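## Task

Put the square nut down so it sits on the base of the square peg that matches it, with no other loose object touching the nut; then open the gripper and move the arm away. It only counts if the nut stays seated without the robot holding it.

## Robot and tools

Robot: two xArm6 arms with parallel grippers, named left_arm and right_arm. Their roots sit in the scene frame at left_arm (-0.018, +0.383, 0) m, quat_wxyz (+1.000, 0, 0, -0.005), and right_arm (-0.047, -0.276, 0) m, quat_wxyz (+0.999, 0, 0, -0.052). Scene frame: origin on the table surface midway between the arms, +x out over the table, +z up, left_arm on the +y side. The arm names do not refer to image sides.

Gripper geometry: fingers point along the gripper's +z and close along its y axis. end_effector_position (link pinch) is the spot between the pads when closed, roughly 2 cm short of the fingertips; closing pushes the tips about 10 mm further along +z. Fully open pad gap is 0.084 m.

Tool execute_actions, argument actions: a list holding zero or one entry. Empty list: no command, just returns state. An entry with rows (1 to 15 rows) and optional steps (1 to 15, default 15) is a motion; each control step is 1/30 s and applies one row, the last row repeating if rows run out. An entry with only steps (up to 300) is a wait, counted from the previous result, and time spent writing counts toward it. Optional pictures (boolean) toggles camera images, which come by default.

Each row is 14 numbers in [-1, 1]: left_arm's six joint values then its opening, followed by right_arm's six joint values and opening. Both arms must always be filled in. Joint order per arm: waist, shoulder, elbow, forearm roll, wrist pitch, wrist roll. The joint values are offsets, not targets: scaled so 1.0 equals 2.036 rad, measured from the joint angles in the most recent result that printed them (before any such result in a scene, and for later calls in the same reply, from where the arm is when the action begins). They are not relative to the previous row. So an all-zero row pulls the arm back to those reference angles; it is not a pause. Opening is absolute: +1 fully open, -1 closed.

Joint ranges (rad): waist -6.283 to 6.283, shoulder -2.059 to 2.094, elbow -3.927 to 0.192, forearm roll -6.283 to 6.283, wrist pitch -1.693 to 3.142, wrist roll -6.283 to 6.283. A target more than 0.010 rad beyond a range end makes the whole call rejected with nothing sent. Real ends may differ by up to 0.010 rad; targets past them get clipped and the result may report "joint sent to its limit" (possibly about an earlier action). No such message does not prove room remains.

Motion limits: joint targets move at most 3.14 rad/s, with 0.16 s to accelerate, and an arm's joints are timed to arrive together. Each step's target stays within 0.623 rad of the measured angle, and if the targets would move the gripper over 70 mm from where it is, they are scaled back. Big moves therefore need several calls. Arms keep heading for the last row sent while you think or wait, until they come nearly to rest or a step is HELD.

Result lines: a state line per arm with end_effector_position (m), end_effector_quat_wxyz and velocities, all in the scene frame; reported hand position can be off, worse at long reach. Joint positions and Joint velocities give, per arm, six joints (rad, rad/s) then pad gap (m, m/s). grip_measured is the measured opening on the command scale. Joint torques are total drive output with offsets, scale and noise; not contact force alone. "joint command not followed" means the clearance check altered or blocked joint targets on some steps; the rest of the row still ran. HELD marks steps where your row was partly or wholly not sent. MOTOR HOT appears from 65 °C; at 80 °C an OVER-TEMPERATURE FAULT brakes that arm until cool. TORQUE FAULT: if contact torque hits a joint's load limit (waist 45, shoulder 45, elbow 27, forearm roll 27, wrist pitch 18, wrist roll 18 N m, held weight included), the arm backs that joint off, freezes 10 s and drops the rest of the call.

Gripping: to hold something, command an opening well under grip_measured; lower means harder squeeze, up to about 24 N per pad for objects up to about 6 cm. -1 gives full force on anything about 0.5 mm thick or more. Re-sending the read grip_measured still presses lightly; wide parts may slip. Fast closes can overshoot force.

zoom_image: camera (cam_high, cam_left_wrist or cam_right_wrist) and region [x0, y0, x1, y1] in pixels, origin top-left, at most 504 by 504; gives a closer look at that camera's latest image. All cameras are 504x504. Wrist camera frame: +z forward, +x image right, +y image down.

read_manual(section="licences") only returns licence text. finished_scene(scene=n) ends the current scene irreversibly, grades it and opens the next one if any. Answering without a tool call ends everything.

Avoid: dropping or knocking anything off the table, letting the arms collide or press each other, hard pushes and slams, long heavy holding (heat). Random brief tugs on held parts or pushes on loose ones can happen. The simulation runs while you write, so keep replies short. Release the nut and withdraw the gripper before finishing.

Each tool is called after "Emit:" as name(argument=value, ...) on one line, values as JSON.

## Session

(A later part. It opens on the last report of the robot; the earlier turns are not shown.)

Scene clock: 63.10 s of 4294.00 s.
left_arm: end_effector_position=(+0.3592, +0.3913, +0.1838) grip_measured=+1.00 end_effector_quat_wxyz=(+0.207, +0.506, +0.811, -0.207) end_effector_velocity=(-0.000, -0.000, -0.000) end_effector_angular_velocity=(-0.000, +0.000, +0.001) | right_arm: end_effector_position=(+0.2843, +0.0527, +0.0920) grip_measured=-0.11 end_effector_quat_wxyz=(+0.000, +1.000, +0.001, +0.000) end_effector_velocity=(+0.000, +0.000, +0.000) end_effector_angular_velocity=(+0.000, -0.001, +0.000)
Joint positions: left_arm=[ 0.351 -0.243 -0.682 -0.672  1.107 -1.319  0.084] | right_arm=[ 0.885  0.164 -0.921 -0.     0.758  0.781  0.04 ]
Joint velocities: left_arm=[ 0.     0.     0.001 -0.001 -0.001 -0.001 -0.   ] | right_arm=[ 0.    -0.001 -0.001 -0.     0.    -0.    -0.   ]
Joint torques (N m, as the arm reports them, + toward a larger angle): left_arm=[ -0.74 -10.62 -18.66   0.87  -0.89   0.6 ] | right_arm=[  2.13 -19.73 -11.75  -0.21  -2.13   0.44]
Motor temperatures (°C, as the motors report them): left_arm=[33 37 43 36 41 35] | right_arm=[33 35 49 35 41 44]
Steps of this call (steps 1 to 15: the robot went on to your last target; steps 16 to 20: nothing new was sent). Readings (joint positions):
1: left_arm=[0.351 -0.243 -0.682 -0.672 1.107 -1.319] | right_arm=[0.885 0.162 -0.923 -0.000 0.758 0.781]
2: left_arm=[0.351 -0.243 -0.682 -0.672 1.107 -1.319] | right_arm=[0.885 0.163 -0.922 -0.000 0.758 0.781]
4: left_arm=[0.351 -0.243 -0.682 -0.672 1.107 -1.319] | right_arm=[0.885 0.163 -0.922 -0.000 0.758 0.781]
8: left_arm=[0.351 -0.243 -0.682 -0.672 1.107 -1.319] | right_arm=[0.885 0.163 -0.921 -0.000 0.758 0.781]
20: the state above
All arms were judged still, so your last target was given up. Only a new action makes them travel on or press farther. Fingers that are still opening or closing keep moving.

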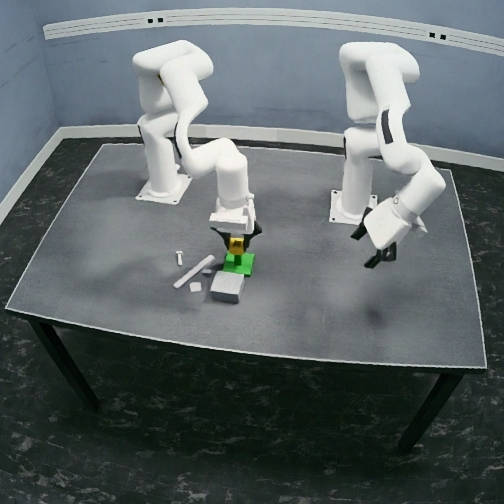

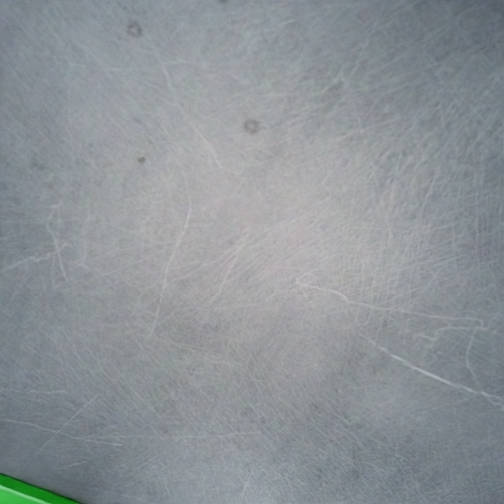

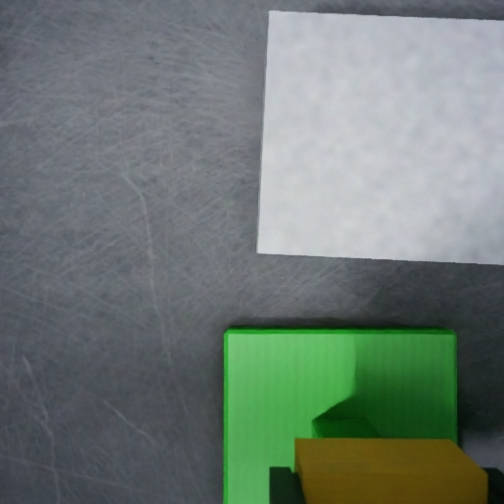

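Emit:
zoom_image(camera="cam_right_wrist", region=[210, 310, 270, 370])

Emit:
zoom_image(camera="cam_right_wrist", region=[420, 310, 480, 370])

Emit:
zoom_image(camera="cam_right_wrist", region=[285, 395, 395, 455])

Emit:
zoom_image(camera="cam_right_wrist", region=[420, 410, 504, 494])

Region (210, 310, 270, 370) of cam_right_wrist's 504x504 image, scaled by 8.400, with more detail than that image has.

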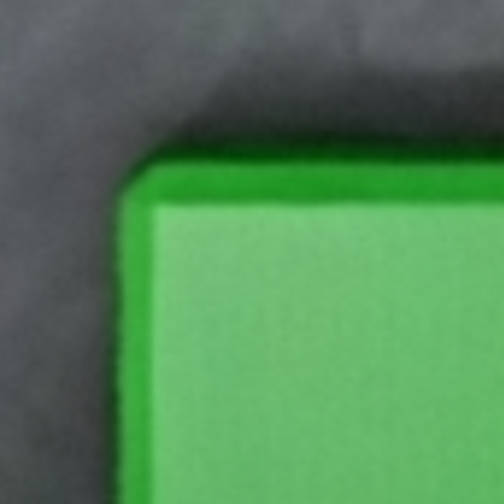

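Region (420, 310, 480, 370) of cam_right_wrist's 504x504 image, scaled by 8.400, with more detail than that image has.

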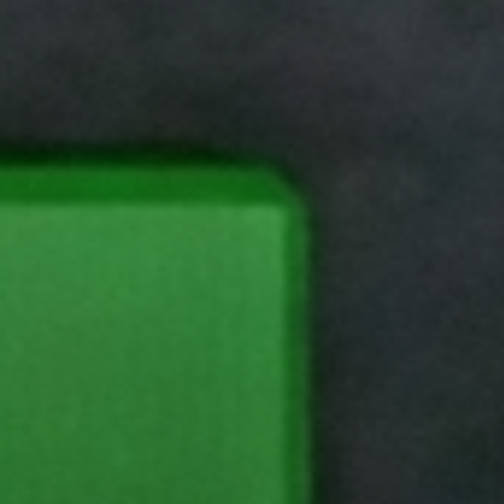

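Region (285, 395, 395, 455) of cam_right_wrist's 504x504 image, scaled by 4.582, with more detail than that image has; it fills the top 275 rows of this view, and the rest is white.

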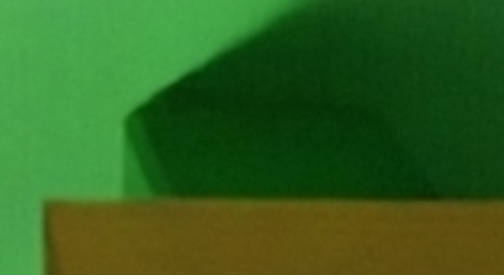

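Region (420, 410, 504, 494) of cam_right_wrist's 504x504 image, scaled by 6.000, with more detail than that image has.

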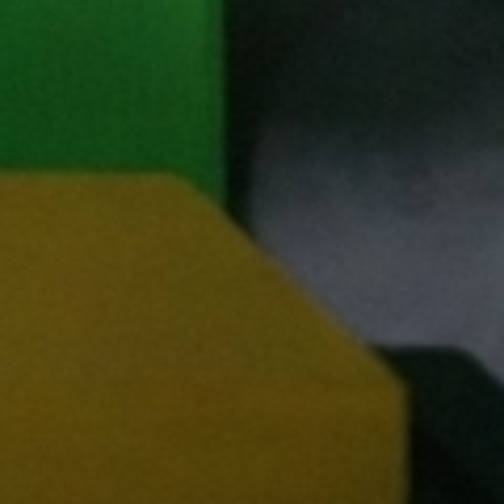

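Emit:
execute_actions(actions=[{"rows": [[0,0,0,0,0,0,1, -0.000741,0.00103,-0.001381,0,0.000351,-0.000741,-1],[0,0,0,0,0,0,1, -0.000741,0.00103,-0.001381,0,0.000351,-0.000741,-1],[0,0,0,0,0,0,1, -0.000741,0.00103,-0.001381,0,0.000351,-0.000741,-1],[0,0,0,0,0,0,1, -0.000741,0.00103,-0.001381,0,0.000351,-0.000741,-1],[0,0,0,0,0,0,1, -0.000741,0.00103,-0.001381,0,0.000351,-0.000741,-1],[0,0,0,0,0,0,1, -0.000741,0.00103,-0.001381,0,0.000351,-0.000741,-1],[0,0,0,0,0,0,1, -0.000741,0.002026,-0.00103,0,-0.000996,-0.000741,-1],[0,0,0,0,0,0,1, -0.000741,0.003022,-0.00068,0,-0.002343,-0.000741,-1],[0,0,0,0,0,0,1, -0.000741,0.004019,-0.000329,0,-0.00369,-0.000741,-1],[0,0,0,0,0,0,1, -0.000741,0.005015,0.000022,0,-0.005037,-0.000741,-1],[0,0,0,0,0,0,1, -0.000741,0.006011,0.000373,0,-0.006384,-0.000741,-1],[0,0,0,0,0,0,1, -0.000741,0.007007,0.000724,0,-0.007731,-0.000741,-1],[0,0,0,0,0,0,1, -0.000741,0.008003,0.001074,0,-0.009077,-0.000741,-1],[0,0,0,0,0,0,1, -0.000741,0.008999,0.001425,0,-0.010424,-0.000741,-1],[0,0,0,0,0,0,1, -0.000741,0.009996,0.001776,0,-0.011771,-0.000741,-1]], "steps": 15}], pictures=false)

Emit:
execute_actions(actions=[{"steps": 12}])

Scene clock: 75.30 s of 4294.00 s.
left_arm: end_effector_position=(+0.3592, +0.3913, +0.1838) grip_measured=+1.00 end_effector_quat_wxyz=(+0.207, +0.506, +0.811, -0.207) end_effector_velocity=(-0.001, -0.000, -0.001) end_effector_angular_velocity=(-0.001, +0.002, -0.000) | right_arm: end_effector_position=(+0.2852, +0.0527, +0.0860) grip_measured=-0.11 end_effector_quat_wxyz=(+0.000, +1.000, +0.001, -0.000) end_effector_velocity=(-0.000, -0.000, -0.030) end_effector_angular_velocity=(-0.001, +0.002, -0.000)
Joint positions: left_arm=[ 0.351 -0.243 -0.682 -0.672  1.107 -1.319  0.084] | right_arm=[ 0.883  0.178 -0.92  -0.     0.742  0.779  0.04 ]
Joint velocities: left_arm=[-0.     0.     0.001  0.     0.001 -0.     0.   ] | right_arm=[-0.     0.06   0.021  0.    -0.079  0.    -0.   ]
Joint torques (N m, as the arm reports them, + toward a larger angle): left_arm=[ -0.25 -11.33 -18.41   0.05  -1.17   0.48] | right_arm=[  2.07 -19.47 -11.89  -0.31  -2.13   0.43]
Motor temperatures (°C, as the motors report them): left_arm=[33 37 43 36 41 35] | right_arm=[33 35 49 35 41 44]
Steps of this call (steps 1 to 90: nothing new was sent; then 8.70 s passed at rest; steps 91 to 105: all 15 steps of this action). Readings (joint positions):
91: left_arm=[0.351 -0.243 -0.682 -0.672 1.107 -1.319] | right_arm=[0.885 0.164 -0.921 -0.000 0.758 0.781]
92: left_arm=[0.351 -0.243 -0.682 -0.672 1.107 -1.319] | right_arm=[0.885 0.164 -0.922 -0.000 0.758 0.780]
94: left_arm=[0.351 -0.243 -0.682 -0.672 1.107 -1.319] | right_arm=[0.884 0.165 -0.923 -0.000 0.758 0.780]
98: left_arm=[0.351 -0.243 -0.682 -0.672 1.107 -1.319] | right_arm=[0.883 0.166 -0.924 -0.000 0.758 0.779]
105: the state above

Scene clock: 75.70 s of 4294.00 s.
left_arm: end_effector_position=(+0.3592, +0.3913, +0.1838) grip_measured=+1.00 end_effector_quat_wxyz=(+0.207, +0.506, +0.811, -0.207) end_effector_velocity=(+0.000, +0.000, -0.000) end_effector_angular_velocity=(+0.001, -0.001, -0.001) | right_arm: end_effector_position=(+0.2854, +0.0528, +0.0831) grip_measured=-0.11 end_effector_quat_wxyz=(+0.000, +1.000, +0.001, +0.000) end_effector_velocity=(-0.000, -0.001, -0.001) end_effector_angular_velocity=(-0.002, +0.001, +0.001)
Joint positions: left_arm=[ 0.351 -0.243 -0.682 -0.672  1.107 -1.319  0.084] | right_arm=[ 0.883  0.184 -0.918 -0.     0.734  0.779  0.04 ]
Joint velocities: left_arm=[-0.     0.    -0.     0.001 -0.     0.001  0.   ] | right_arm=[-0.     0.002  0.001 -0.001 -0.     0.    -0.   ]
Joint torques (N m, as the arm reports them, + toward a larger angle): left_arm=[ -0.41 -11.7  -18.12  -0.06  -1.06   0.78] | right_arm=[  1.87 -19.59 -11.4   -0.19  -2.19   0.44]
Motor temperatures (°C, as the motors report them): left_arm=[33 37 43 36 41 35] | right_arm=[33 35 49 35 41 44]
Steps of this call (steps 1 to 12: the robot went on to your last target). Readings (joint positions):
1: left_arm=[0.351 -0.243 -0.682 -0.672 1.107 -1.319] | right_arm=[0.883 0.180 -0.919 -0.000 0.740 0.779]
2: left_arm=[0.351 -0.243 -0.682 -0.672 1.107 -1.319] | right_arm=[0.883 0.181 -0.918 -0.000 0.738 0.779]
4: left_arm=[0.351 -0.243 -0.682 -0.672 1.107 -1.319] | right_arm=[0.883 0.183 -0.918 -0.000 0.736 0.779]
8: left_arm=[0.351 -0.243 -0.682 -0.672 1.107 -1.319] | right_arm=[0.883 0.184 -0.918 -0.000 0.734 0.779]
12: the state above

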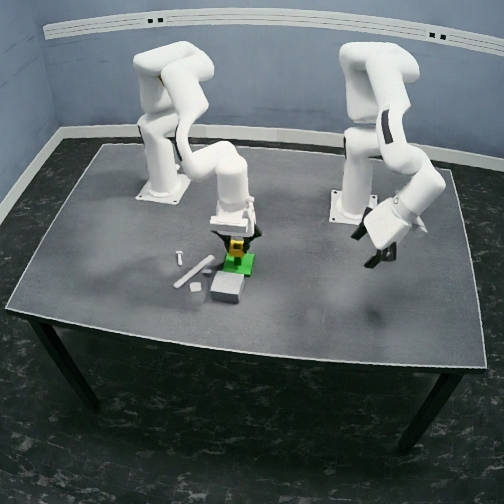

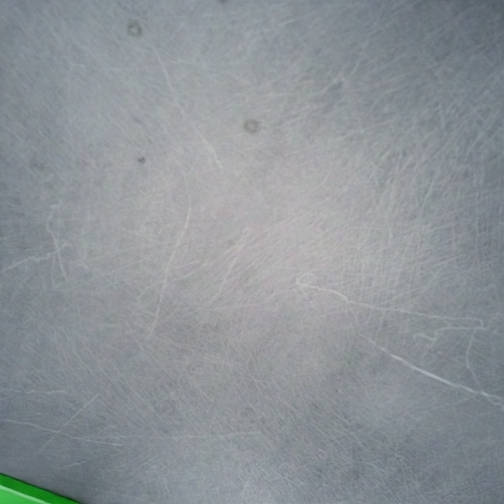

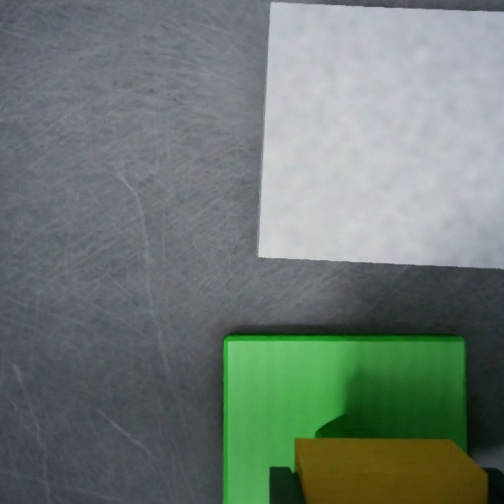

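Emit:
zoom_image(camera="cam_high", region=[205, 220, 275, 290])

Region (205, 220, 275, 290) of cam_high's 504x504 image, scaled by 7.200, with more detail than that image has.

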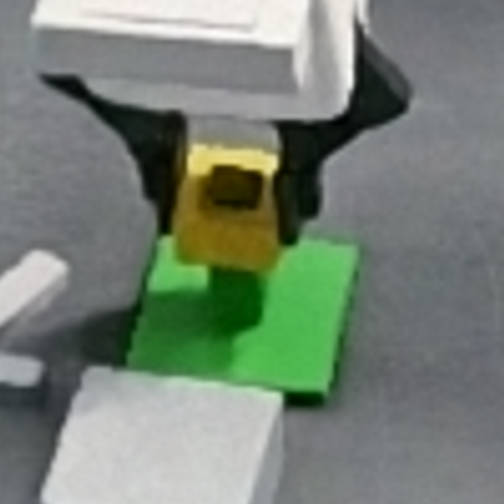

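Emit:
execute_actions(actions=[{"rows": [[0,0,0,0,0,0,1, 0,0.001968,0.000728,0,-0.002697,0,-1],[0,0,0,0,0,0,1, 0,0.004526,0.001529,0,-0.006056,0,-1],[0,0,0,0,0,0,1, 0,0.007627,0.00245,0,-0.010078,0,-1],[0,0,0,0,0,0,1, 0,0.010762,0.003326,0,-0.014089,0,-1],[0,0,0,0,0,0,1, 0,0.013932,0.004156,0,-0.018089,0,-1],[0,0,0,0,0,0,1, 0,0.017136,0.004942,0,-0.022079,0,-1],[0,0,0,0,0,0,1, 0,0.020374,0.005684,0,-0.026059,0,-1],[0,0,0,0,0,0,1, 0,0.023647,0.00638,0,-0.030028,0,-1],[0,0,0,0,0,0,1, 0,0.026955,0.007032,0,-0.033988,0,-1],[0,0,0,0,0,0,1, 0,0.030295,0.007639,0,-0.037935,0,-1],[0,0,0,0,0,0,1, 0,0.033671,0.008201,0,-0.041873,0,-1],[0,0,0,0,0,0,1, 0,0.036853,0.008685,0,-0.045539,0,-1],[0,0,0,0,0,0,1, 0,0.039604,0.009069,0,-0.048674,0,-1],[0,0,0,0,0,0,1, 0,0.041797,0.009352,0,-0.05115,0,-1],[0,0,0,0,0,0,1, 0,0.043422,0.00955,0,-0.052973,0,-1]], "steps": 15}], pictures=false)

Emit:
execute_actions(actions=[{"steps": 14}])

Scene clock: 80.87 s of 4294.00 s.
left_arm: end_effector_position=(+0.3592, +0.3913, +0.1838) grip_measured=+1.00 end_effector_quat_wxyz=(+0.207, +0.506, +0.811, -0.207) end_effector_velocity=(-0.000, +0.000, +0.000) end_effector_angular_velocity=(+0.001, +0.000, -0.001) | right_arm: end_effector_position=(+0.2852, +0.0526, +0.0497) grip_measured=-0.11 end_effector_quat_wxyz=(+0.000, +1.000, +0.001, -0.000) end_effector_velocity=(-0.001, -0.001, -0.076) end_effector_angular_velocity=(-0.004, +0.005, -0.001)
Joint positions: left_arm=[ 0.351 -0.243 -0.682 -0.672  1.107 -1.319  0.084] | right_arm=[ 0.883  0.257 -0.9   -0.     0.645  0.779  0.04 ]
Joint velocities: left_arm=[-0.     0.    -0.001  0.001  0.001  0.     0.   ] | right_arm=[-0.     0.173  0.028  0.    -0.194  0.    -0.   ]
Joint torques (N m, as the arm reports them, + toward a larger angle): left_arm=[  0.01 -10.54 -18.78   0.08  -1.28   0.65] | right_arm=[  1.73 -20.72 -11.64  -0.26  -2.26   0.4 ]
Motor temperatures (°C, as the motors report them): left_arm=[33 37 43 36 41 35] | right_arm=[33 36 49 35 41 44]
Steps of this call (steps 1 to 15: the robot went on to your last target; steps 16 to 90: nothing new was sent; then 1.67 s passed at rest; steps 91 to 105: all 15 steps of this action). Readings (joint positions):
91: left_arm=[0.351 -0.243 -0.682 -0.672 1.107 -1.319] | right_arm=[0.883 0.184 -0.918 -0.000 0.734 0.779]
92: left_arm=[0.351 -0.243 -0.682 -0.672 1.107 -1.319] | right_arm=[0.883 0.185 -0.918 -0.000 0.732 0.779]
94: left_arm=[0.351 -0.243 -0.682 -0.672 1.107 -1.319] | right_arm=[0.883 0.189 -0.916 -0.000 0.725 0.779]
98: left_arm=[0.351 -0.243 -0.682 -0.672 1.107 -1.319] | right_arm=[0.883 0.211 -0.910 -0.000 0.698 0.779]
105: the state above

Scene clock: 81.33 s of 4294.00 s.
left_arm: end_effector_position=(+0.3592, +0.3913, +0.1838) grip_measured=+1.00 end_effector_quat_wxyz=(+0.207, +0.506, +0.811, -0.207) end_effector_velocity=(+0.001, +0.001, +0.000) end_effector_angular_velocity=(+0.002, -0.002, +0.001) | right_arm: end_effector_position=(+0.2854, +0.0529, +0.0432) grip_measured=-0.11 end_effector_quat_wxyz=(-0.000, +1.000, +0.001, +0.000) end_effector_velocity=(-0.001, -0.001, -0.002) end_effector_angular_velocity=(-0.003, +0.003, -0.001)
Joint positions: left_arm=[ 0.351 -0.243 -0.682 -0.672  1.107 -1.319  0.084] | right_arm=[ 0.883  0.272 -0.898 -0.     0.626  0.779  0.04 ]
Joint velocities: left_arm=[ 0.     0.    -0.001 -0.    -0.002  0.    -0.   ] | right_arm=[-0.     0.002  0.002  0.    -0.001  0.     0.   ]
Joint torques (N m, as the arm reports them, + toward a larger angle): left_arm=[  0.37 -11.82 -18.35   0.08  -0.89   0.53] | right_arm=[  1.8  -20.32 -10.95  -0.27  -2.19   0.5 ]
Motor temperatures (°C, as the motors report them): left_arm=[33 37 43 36 41 35] | right_arm=[33 36 49 35 41 44]
Steps of this call (steps 1 to 14: the robot went on to your last target). Readings (joint positions):
1: left_arm=[0.351 -0.243 -0.682 -0.672 1.107 -1.319] | right_arm=[0.883 0.262 -0.900 -0.000 0.639 0.779]
2: left_arm=[0.351 -0.243 -0.682 -0.672 1.107 -1.319] | right_arm=[0.883 0.266 -0.899 -0.000 0.634 0.779]
4: left_arm=[0.351 -0.243 -0.682 -0.672 1.107 -1.319] | right_arm=[0.883 0.270 -0.898 -0.000 0.629 0.779]
8: left_arm=[0.351 -0.243 -0.682 -0.672 1.107 -1.319] | right_arm=[0.883 0.271 -0.899 -0.000 0.626 0.779]
14: the state above

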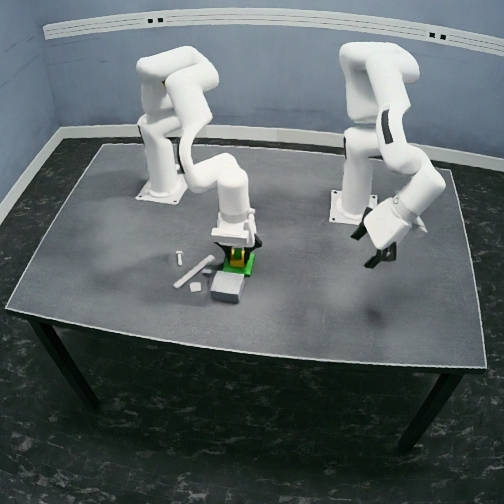

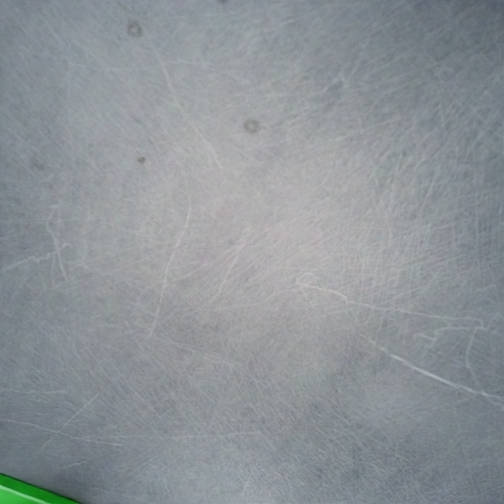

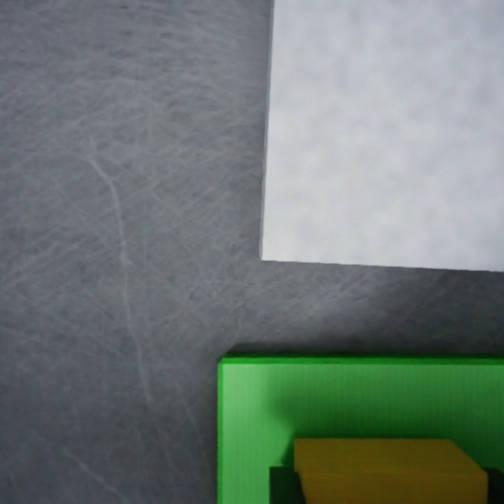

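Emit:
execute_actions(actions=[{"rows": [[0,0,0,0,0,0,1, 0,0.0006,0.00006,0,-0.00066,0,-1],[0,0,0,0,0,0,1, 0,0.0012,0.00013,0,-0.00133,0,-1],[0,0,0,0,0,0,1, 0,0.0018,0.0002,0,-0.002,0,-1],[0,0,0,0,0,0,1, 0,0.0024,0.00026,0,-0.00266,0,-1],[0,0,0,0,0,0,1, 0,0.0029,0.00032,0,-0.00322,0,-1],[0,0,0,0,0,0,1, 0,0.0033,0.00036,0,-0.00366,0,-1],[0,0,0,0,0,0,1, 0,0.0037,0.0004,0,-0.0041,0,-1],[0,0,0,0,0,0,1, 0,0.0041,0.00045,0,-0.00455,0,-1]], "steps": 15}], pictures=false)

Scene clock: 83.27 s of 4294.00 s.
left_arm: end_effector_position=(+0.3592, +0.3913, +0.1838) grip_measured=+1.00 end_effector_quat_wxyz=(+0.207, +0.506, +0.811, -0.207) end_effector_velocity=(+0.000, -0.000, +0.000) end_effector_angular_velocity=(-0.000, -0.001, -0.001) | right_arm: end_effector_position=(+0.2854, +0.0529, +0.0398) grip_measured=-0.11 end_effector_quat_wxyz=(-0.000, +1.000, +0.001, +0.000) end_effector_velocity=(+0.000, +0.000, -0.000) end_effector_angular_velocity=(+0.001, -0.001, +0.001)
Joint positions: left_arm=[ 0.351 -0.243 -0.682 -0.672  1.107 -1.319  0.084] | right_arm=[ 0.883  0.28  -0.898 -0.     0.617  0.779  0.04 ]
Joint velocities: left_arm=[-0.    -0.    -0.    -0.     0.     0.001  0.   ] | right_arm=[ 0.     0.     0.    -0.001 -0.002 -0.    -0.   ]
Joint torques (N m, as the arm reports them, + toward a larger angle): left_arm=[ -0.17 -10.39 -19.09  -0.09  -0.73   0.54] | right_arm=[  1.7  -20.32 -10.74  -0.16  -2.28   0.53]
Motor temperatures (°C, as the motors report them): left_arm=[33 37 43 36 41 35] | right_arm=[33 36 49 35 41 44]
Steps of this call (steps 1 to 30: the robot went on to your last target; steps 31 to 43: nothing new was sent; steps 44 to 58: all 15 steps of this action). Readings (joint positions):
44: left_arm=[0.351 -0.243 -0.682 -0.672 1.107 -1.319] | right_arm=[0.883 0.272 -0.898 -0.000 0.626 0.779]
45: left_arm=[0.351 -0.243 -0.682 -0.672 1.107 -1.319] | right_arm=[0.883 0.272 -0.898 -0.000 0.626 0.779]
47: left_arm=[0.351 -0.243 -0.682 -0.672 1.107 -1.319] | right_arm=[0.883 0.274 -0.898 -0.000 0.624 0.779]
51: left_arm=[0.351 -0.243 -0.682 -0.672 1.107 -1.319] | right_arm=[0.883 0.278 -0.898 -0.000 0.620 0.779]
58: the state above

No contact yet. Another 2 mm slowly.

Emit:
execute_actions(actions=[{"rows": [[0,0,0,0,0,0,1, 0,0.0004,0.00004,0,-0.00044,0,-1],[0,0,0,0,0,0,1, 0,0.0008,0.00008,0,-0.00088,0,-1],[0,0,0,0,0,0,1, 0,0.0012,0.00012,0,-0.00132,0,-1],[0,0,0,0,0,0,1, 0,0.0016,0.00016,0,-0.00176,0,-1],[0,0,0,0,0,0,1, 0,0.002,0.0002,0,-0.0022,0,-1],[0,0,0,0,0,0,1, 0,0.00236,0.00023,0,-0.00259,0,-1]], "steps": 12}], pictures=false)

Scene clock: 85.20 s of 4294.00 s.
left_arm: end_effector_position=(+0.3592, +0.3913, +0.1838) grip_measured=+1.00 end_effector_quat_wxyz=(+0.207, +0.506, +0.811, -0.207) end_effector_velocity=(-0.000, -0.000, -0.000) end_effector_angular_velocity=(-0.000, +0.001, +0.001) | right_arm: end_effector_position=(+0.2860, +0.0534, +0.0391) grip_measured=-0.10 end_effector_quat_wxyz=(-0.001, +1.000, +0.001, +0.001) end_effector_velocity=(-0.001, -0.001, -0.002) end_effector_angular_velocity=(-0.002, +0.002, +0.000)
Joint positions: left_arm=[ 0.351 -0.243 -0.682 -0.672  1.107 -1.319  0.084] | right_arm=[ 0.883  0.283 -0.898 -0.     0.613  0.779  0.04 ]
Joint velocities: left_arm=[ 0.     0.     0.001  0.    -0.    -0.     0.   ] | right_arm=[-0.     0.002  0.002 -0.    -0.002 -0.     0.   ]
Joint torques (N m, as the arm reports them, + toward a larger angle): left_arm=[ -0.49 -10.86 -18.23   0.59  -0.72   0.61] | right_arm=[  1.72 -15.4   -9.59  -0.14  -3.4    0.51]
Motor temperatures (°C, as the motors report them): left_arm=[33 37 43 36 41 35] | right_arm=[33 36 49 35 41 44]
Steps of this call (steps 1 to 15: the robot went on to your last target; steps 16 to 46: nothing new was sent; steps 47 to 58: all 12 steps of this action). Readings (joint positions):
47: left_arm=[0.351 -0.243 -0.682 -0.672 1.107 -1.319] | right_arm=[0.883 0.280 -0.898 -0.000 0.617 0.779]
48: left_arm=[0.351 -0.243 -0.682 -0.672 1.107 -1.319] | right_arm=[0.883 0.280 -0.898 -0.000 0.617 0.779]
50: left_arm=[0.351 -0.243 -0.682 -0.672 1.107 -1.319] | right_arm=[0.883 0.281 -0.898 -0.000 0.616 0.779]
54: left_arm=[0.351 -0.243 -0.682 -0.672 1.107 -1.319] | right_arm=[0.883 0.282 -0.898 -0.000 0.613 0.779]
58: the state above

Contact made (shoulder torque changed). Release now.

Emit:
execute_actions(actions=[{"rows": [[0,0,0,0,0,0,1, 0,-0.0006,0,0,0.0015,0,-0.3],[0,0,0,0,0,0,1, 0,-0.0009,0,0,0.0015,0,-0.05],[0,0,0,0,0,0,1, 0,-0.0009,0,0,0.0015,0,0.1],[0,0,0,0,0,0,1, 0,-0.0009,0,0,0.0015,0,0.25],[0,0,0,0,0,0,1, 0,-0.0009,0,0,0.0015,0,0.4]], "steps": 10}])

Scene clock: 86.17 s of 4294.00 s.
left_arm: end_effector_position=(+0.3592, +0.3913, +0.1838) grip_measured=+1.00 end_effector_quat_wxyz=(+0.207, +0.506, +0.811, -0.207) end_effector_velocity=(-0.000, +0.000, -0.000) end_effector_angular_velocity=(-0.000, +0.000, +0.001) | right_arm: end_effector_position=(+0.2846, +0.0520, +0.0373) grip_measured=+0.39 end_effector_quat_wxyz=(+0.001, +1.000, +0.001, -0.001) end_effector_velocity=(+0.013, +0.013, +0.022) end_effector_angular_velocity=(+0.035, -0.036, +0.001)
Joint positions: left_arm=[ 0.351 -0.243 -0.682 -0.672  1.107 -1.319  0.084] | right_arm=[ 0.883  0.285 -0.896 -0.     0.615  0.779  0.061]
Joint velocities: left_arm=[ 0.    -0.     0.001 -0.    -0.001  0.     0.   ] | right_arm=[ 0.    -0.029 -0.025 -0.001  0.004 -0.     0.003]
Joint torques (N m, as the arm reports them, + toward a larger angle): left_arm=[ -0.52 -11.44 -18.15  -0.08  -1.27   0.49] | right_arm=[  1.8  -20.   -10.55  -0.15  -2.15   0.48]
Motor temperatures (°C, as the motors report them): left_arm=[33 37 43 36 41 35] | right_arm=[33 36 49 35 41 44]
Steps of this call (steps 1 to 15: the robot went on to your last target; steps 16 to 19: nothing new was sent; steps 20 to 29: all 10 steps of this action). Readings (joint positions):
20: left_arm=[0.351 -0.243 -0.682 -0.672 1.107 -1.319] | right_arm=[0.883 0.283 -0.898 -0.000 0.612 0.779]
21: left_arm=[0.351 -0.243 -0.682 -0.672 1.107 -1.319] | right_arm=[0.883 0.283 -0.898 -0.000 0.613 0.779]
23: left_arm=[0.351 -0.243 -0.682 -0.672 1.107 -1.319] | right_arm=[0.883 0.284 -0.898 -0.000 0.612 0.779]
27: left_arm=[0.351 -0.243 -0.682 -0.672 1.107 -1.319] | right_arm=[0.883 0.287 -0.894 -0.000 0.614 0.779]
29: the state above

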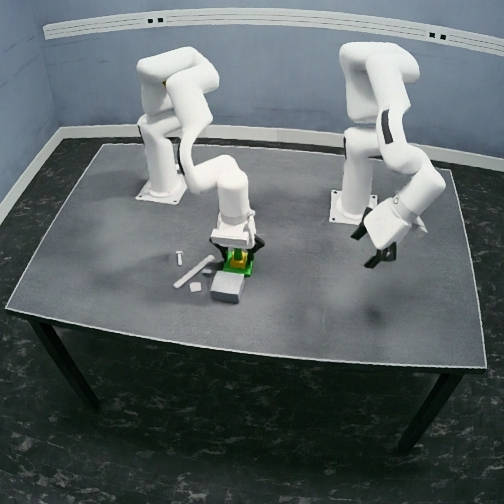

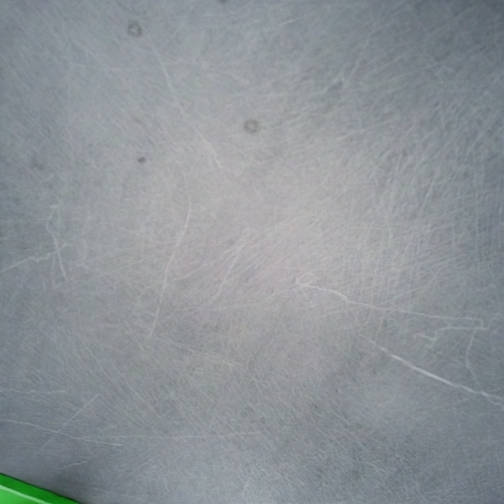

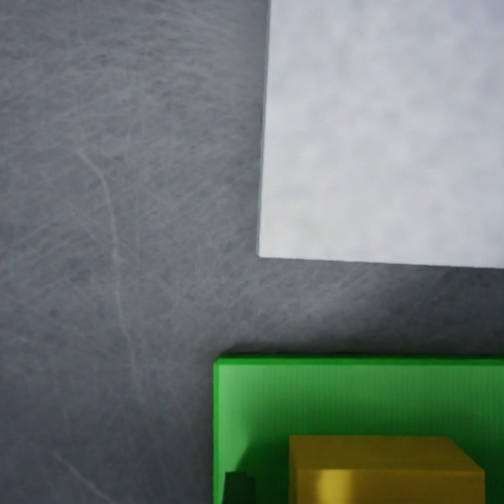

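Emit:
execute_actions(actions=[{"rows": [[0,0,0,0,0,0,1, 0,-0.006,-0.0012,0,0.006,0,0.4],[0,0,0,0,0,0,1, 0,-0.014,-0.0025,0,0.015,0,0.4],[0,0,0,0,0,0,1, 0,-0.0256,-0.004,0,0.0276,0,0.4],[0,0,0,0,0,0,1, 0,-0.036,-0.0065,0,0.041,0,0.4],[0,0,0,0,0,0,1, 0,-0.0468,-0.0094,0,0.0543,0,0.4],[0,0,0,0,0,0,1, 0,-0.0588,-0.0136,0,0.0704,0,0.4],[0,0,0,0,0,0,1, 0,-0.075,-0.018,0,0.091,0,0.4],[0,0,0,0,0,0,1, 0,-0.092,-0.021,0,0.111,0,0.4],[0,0,0,0,0,0,1, 0,-0.11,-0.023,0,0.131,0,0.4],[0,0,0,0,0,0,1, 0,-0.128,-0.0245,0,0.1505,0,0.4],[0,0,0,0,0,0,1, 0,-0.146,-0.0255,0,0.1695,0,0.4],[0,0,0,0,0,0,1, 0,-0.162,-0.026,0,0.186,0,0.4],[0,0,0,0,0,0,1, 0,-0.175,-0.0263,0,0.1993,0,0.4],[0,0,0,0,0,0,1, 0,-0.184,-0.0265,0,0.2085,0,0.4],[0,0,0,0,0,0,1, 0,-0.1891,-0.0265,0,0.2137,0,0.4]], "steps": 15}], pictures=false)

Emit:
execute_actions(actions=[{"steps": 12}])

Scene clock: 89.43 s of 4294.00 s.
left_arm: end_effector_position=(+0.3592, +0.3913, +0.1838) grip_measured=+1.00 end_effector_quat_wxyz=(+0.207, +0.506, +0.811, -0.207) end_effector_velocity=(+0.000, +0.000, -0.000) end_effector_angular_velocity=(+0.001, -0.001, +0.000) | right_arm: end_effector_position=(+0.2747, +0.0422, +0.1681) grip_measured=+0.39 end_effector_quat_wxyz=(-0.002, +1.000, +0.001, +0.002) end_effector_velocity=(-0.087, -0.086, +0.379) end_effector_angular_velocity=(+0.032, -0.033, +0.001)
Joint positions: left_arm=[ 0.351 -0.243 -0.682 -0.672  1.107 -1.319  0.084] | right_arm=[ 0.883 -0.012 -0.948 -0.     0.954  0.779  0.061]
Joint velocities: left_arm=[ 0.    -0.     0.     0.    -0.001  0.     0.   ] | right_arm=[ 0.    -0.942 -0.07  -0.     0.965 -0.001  0.   ]
Joint torques (N m, as the arm reports them, + toward a larger angle): left_arm=[ -1.05 -11.15 -18.34  -0.03  -1.18   0.45] | right_arm=[  1.81 -14.2  -11.17  -0.27  -2.38   0.5 ]
Motor temperatures (°C, as the motors report them): left_arm=[33 37 43 36 41 35] | right_arm=[33 36 49 35 41 44]
Steps of this call (steps 1 to 15: the robot went on to your last target; steps 16 to 83: nothing new was sent; steps 84 to 98: all 15 steps of this action). Readings (joint positions):
84: left_arm=[0.351 -0.243 -0.682 -0.672 1.107 -1.319] | right_arm=[0.883 0.281 -0.898 -0.000 0.616 0.779]
85: left_arm=[0.351 -0.243 -0.682 -0.672 1.107 -1.319] | right_arm=[0.883 0.279 -0.898 -0.000 0.619 0.779]
87: left_arm=[0.351 -0.243 -0.682 -0.672 1.107 -1.319] | right_arm=[0.883 0.267 -0.898 -0.000 0.636 0.779]
91: left_arm=[0.351 -0.243 -0.682 -0.672 1.107 -1.319] | right_arm=[0.883 0.200 -0.914 -0.000 0.716 0.779]
98: the state above

Scene clock: 89.83 s of 4294.00 s.
left_arm: end_effector_position=(+0.3592, +0.3913, +0.1838) grip_measured=+1.00 end_effector_quat_wxyz=(+0.207, +0.506, +0.811, -0.207) end_effector_velocity=(+0.001, +0.000, +0.000) end_effector_angular_velocity=(+0.000, -0.002, +0.000) | right_arm: end_effector_position=(+0.2630, +0.0307, +0.1995) grip_measured=+0.39 end_effector_quat_wxyz=(+0.001, +1.000, +0.001, -0.001) end_effector_velocity=(+0.003, +0.003, +0.009) end_effector_angular_velocity=(+0.013, -0.013, +0.001)
Joint positions: left_arm=[ 0.351 -0.243 -0.682 -0.672  1.107 -1.319  0.084] | right_arm=[ 0.883 -0.098 -0.949 -0.     1.049  0.779  0.061]
Joint velocities: left_arm=[-0.    -0.    -0.001 -0.    -0.     0.     0.   ] | right_arm=[ 0.    -0.011 -0.01  -0.     0.003 -0.    -0.   ]
Joint torques (N m, as the arm reports them, + toward a larger angle): left_arm=[ -0.24 -11.4  -18.77   0.49  -1.25   0.65] | right_arm=[  1.71 -16.43 -12.59  -0.29  -2.18   0.45]
Motor temperatures (°C, as the motors report them): left_arm=[33 37 43 36 41 35] | right_arm=[33 36 49 35 41 44]
Steps of this call (steps 1 to 12: the robot went on to your last target). Readings (joint positions):
1: left_arm=[0.351 -0.243 -0.682 -0.672 1.107 -1.319] | right_arm=[0.883 -0.041 -0.950 -0.000 0.984 0.779]
2: left_arm=[0.351 -0.243 -0.682 -0.672 1.107 -1.319] | right_arm=[0.884 -0.065 -0.951 -0.000 1.007 0.779]
4: left_arm=[0.351 -0.243 -0.682 -0.672 1.107 -1.319] | right_arm=[0.884 -0.090 -0.953 -0.000 1.033 0.779]
8: left_arm=[0.351 -0.243 -0.682 -0.672 1.107 -1.319] | right_arm=[0.883 -0.097 -0.948 -0.000 1.047 0.779]
12: the state above

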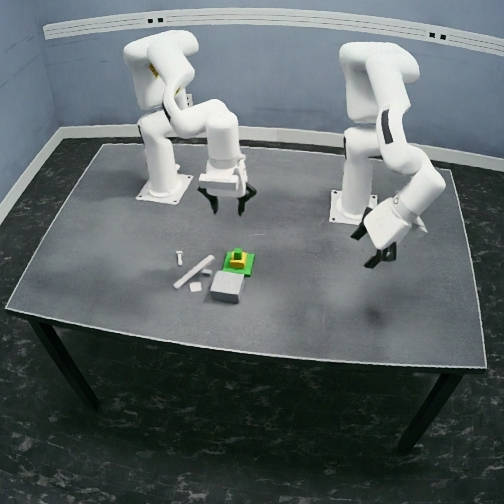

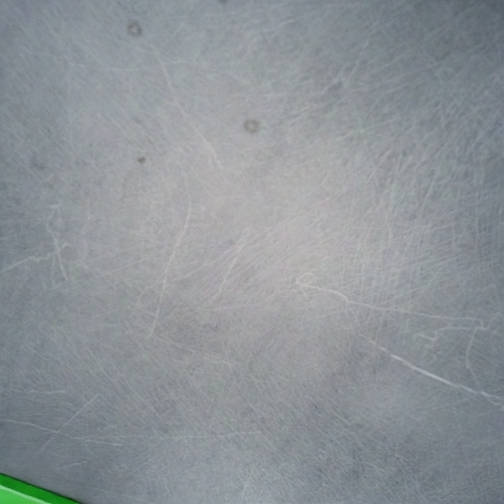

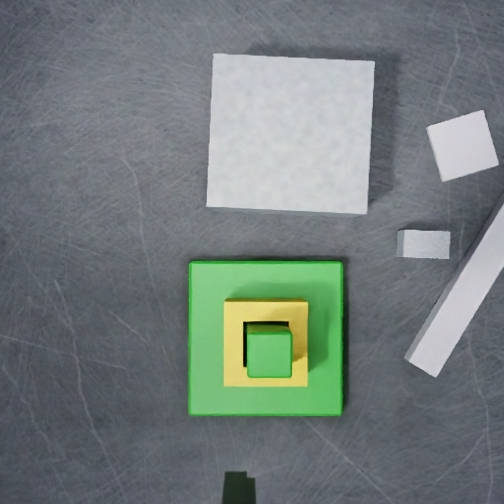

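Emit:
zoom_image(camera="cam_high", region=[205, 230, 275, 290])

Region (205, 230, 275, 290) of cam_high's 504x504 image, scaled by 7.200, with more detail than that image has; it fills the top 432 rows of this view, and the rest is white.

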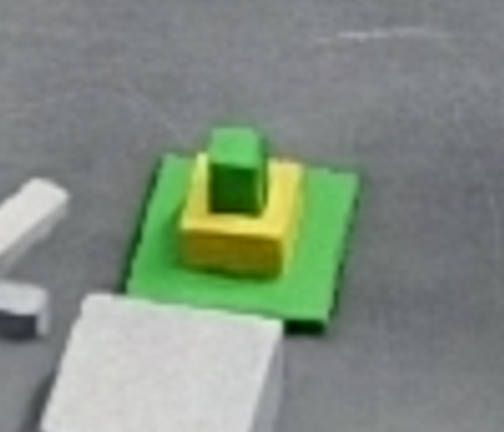

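The nut is seated flat on the base, nothing else touches it, and the gripper is clear.

Emit:
finished_scene(scene=1)

The scene is finished: the task was done.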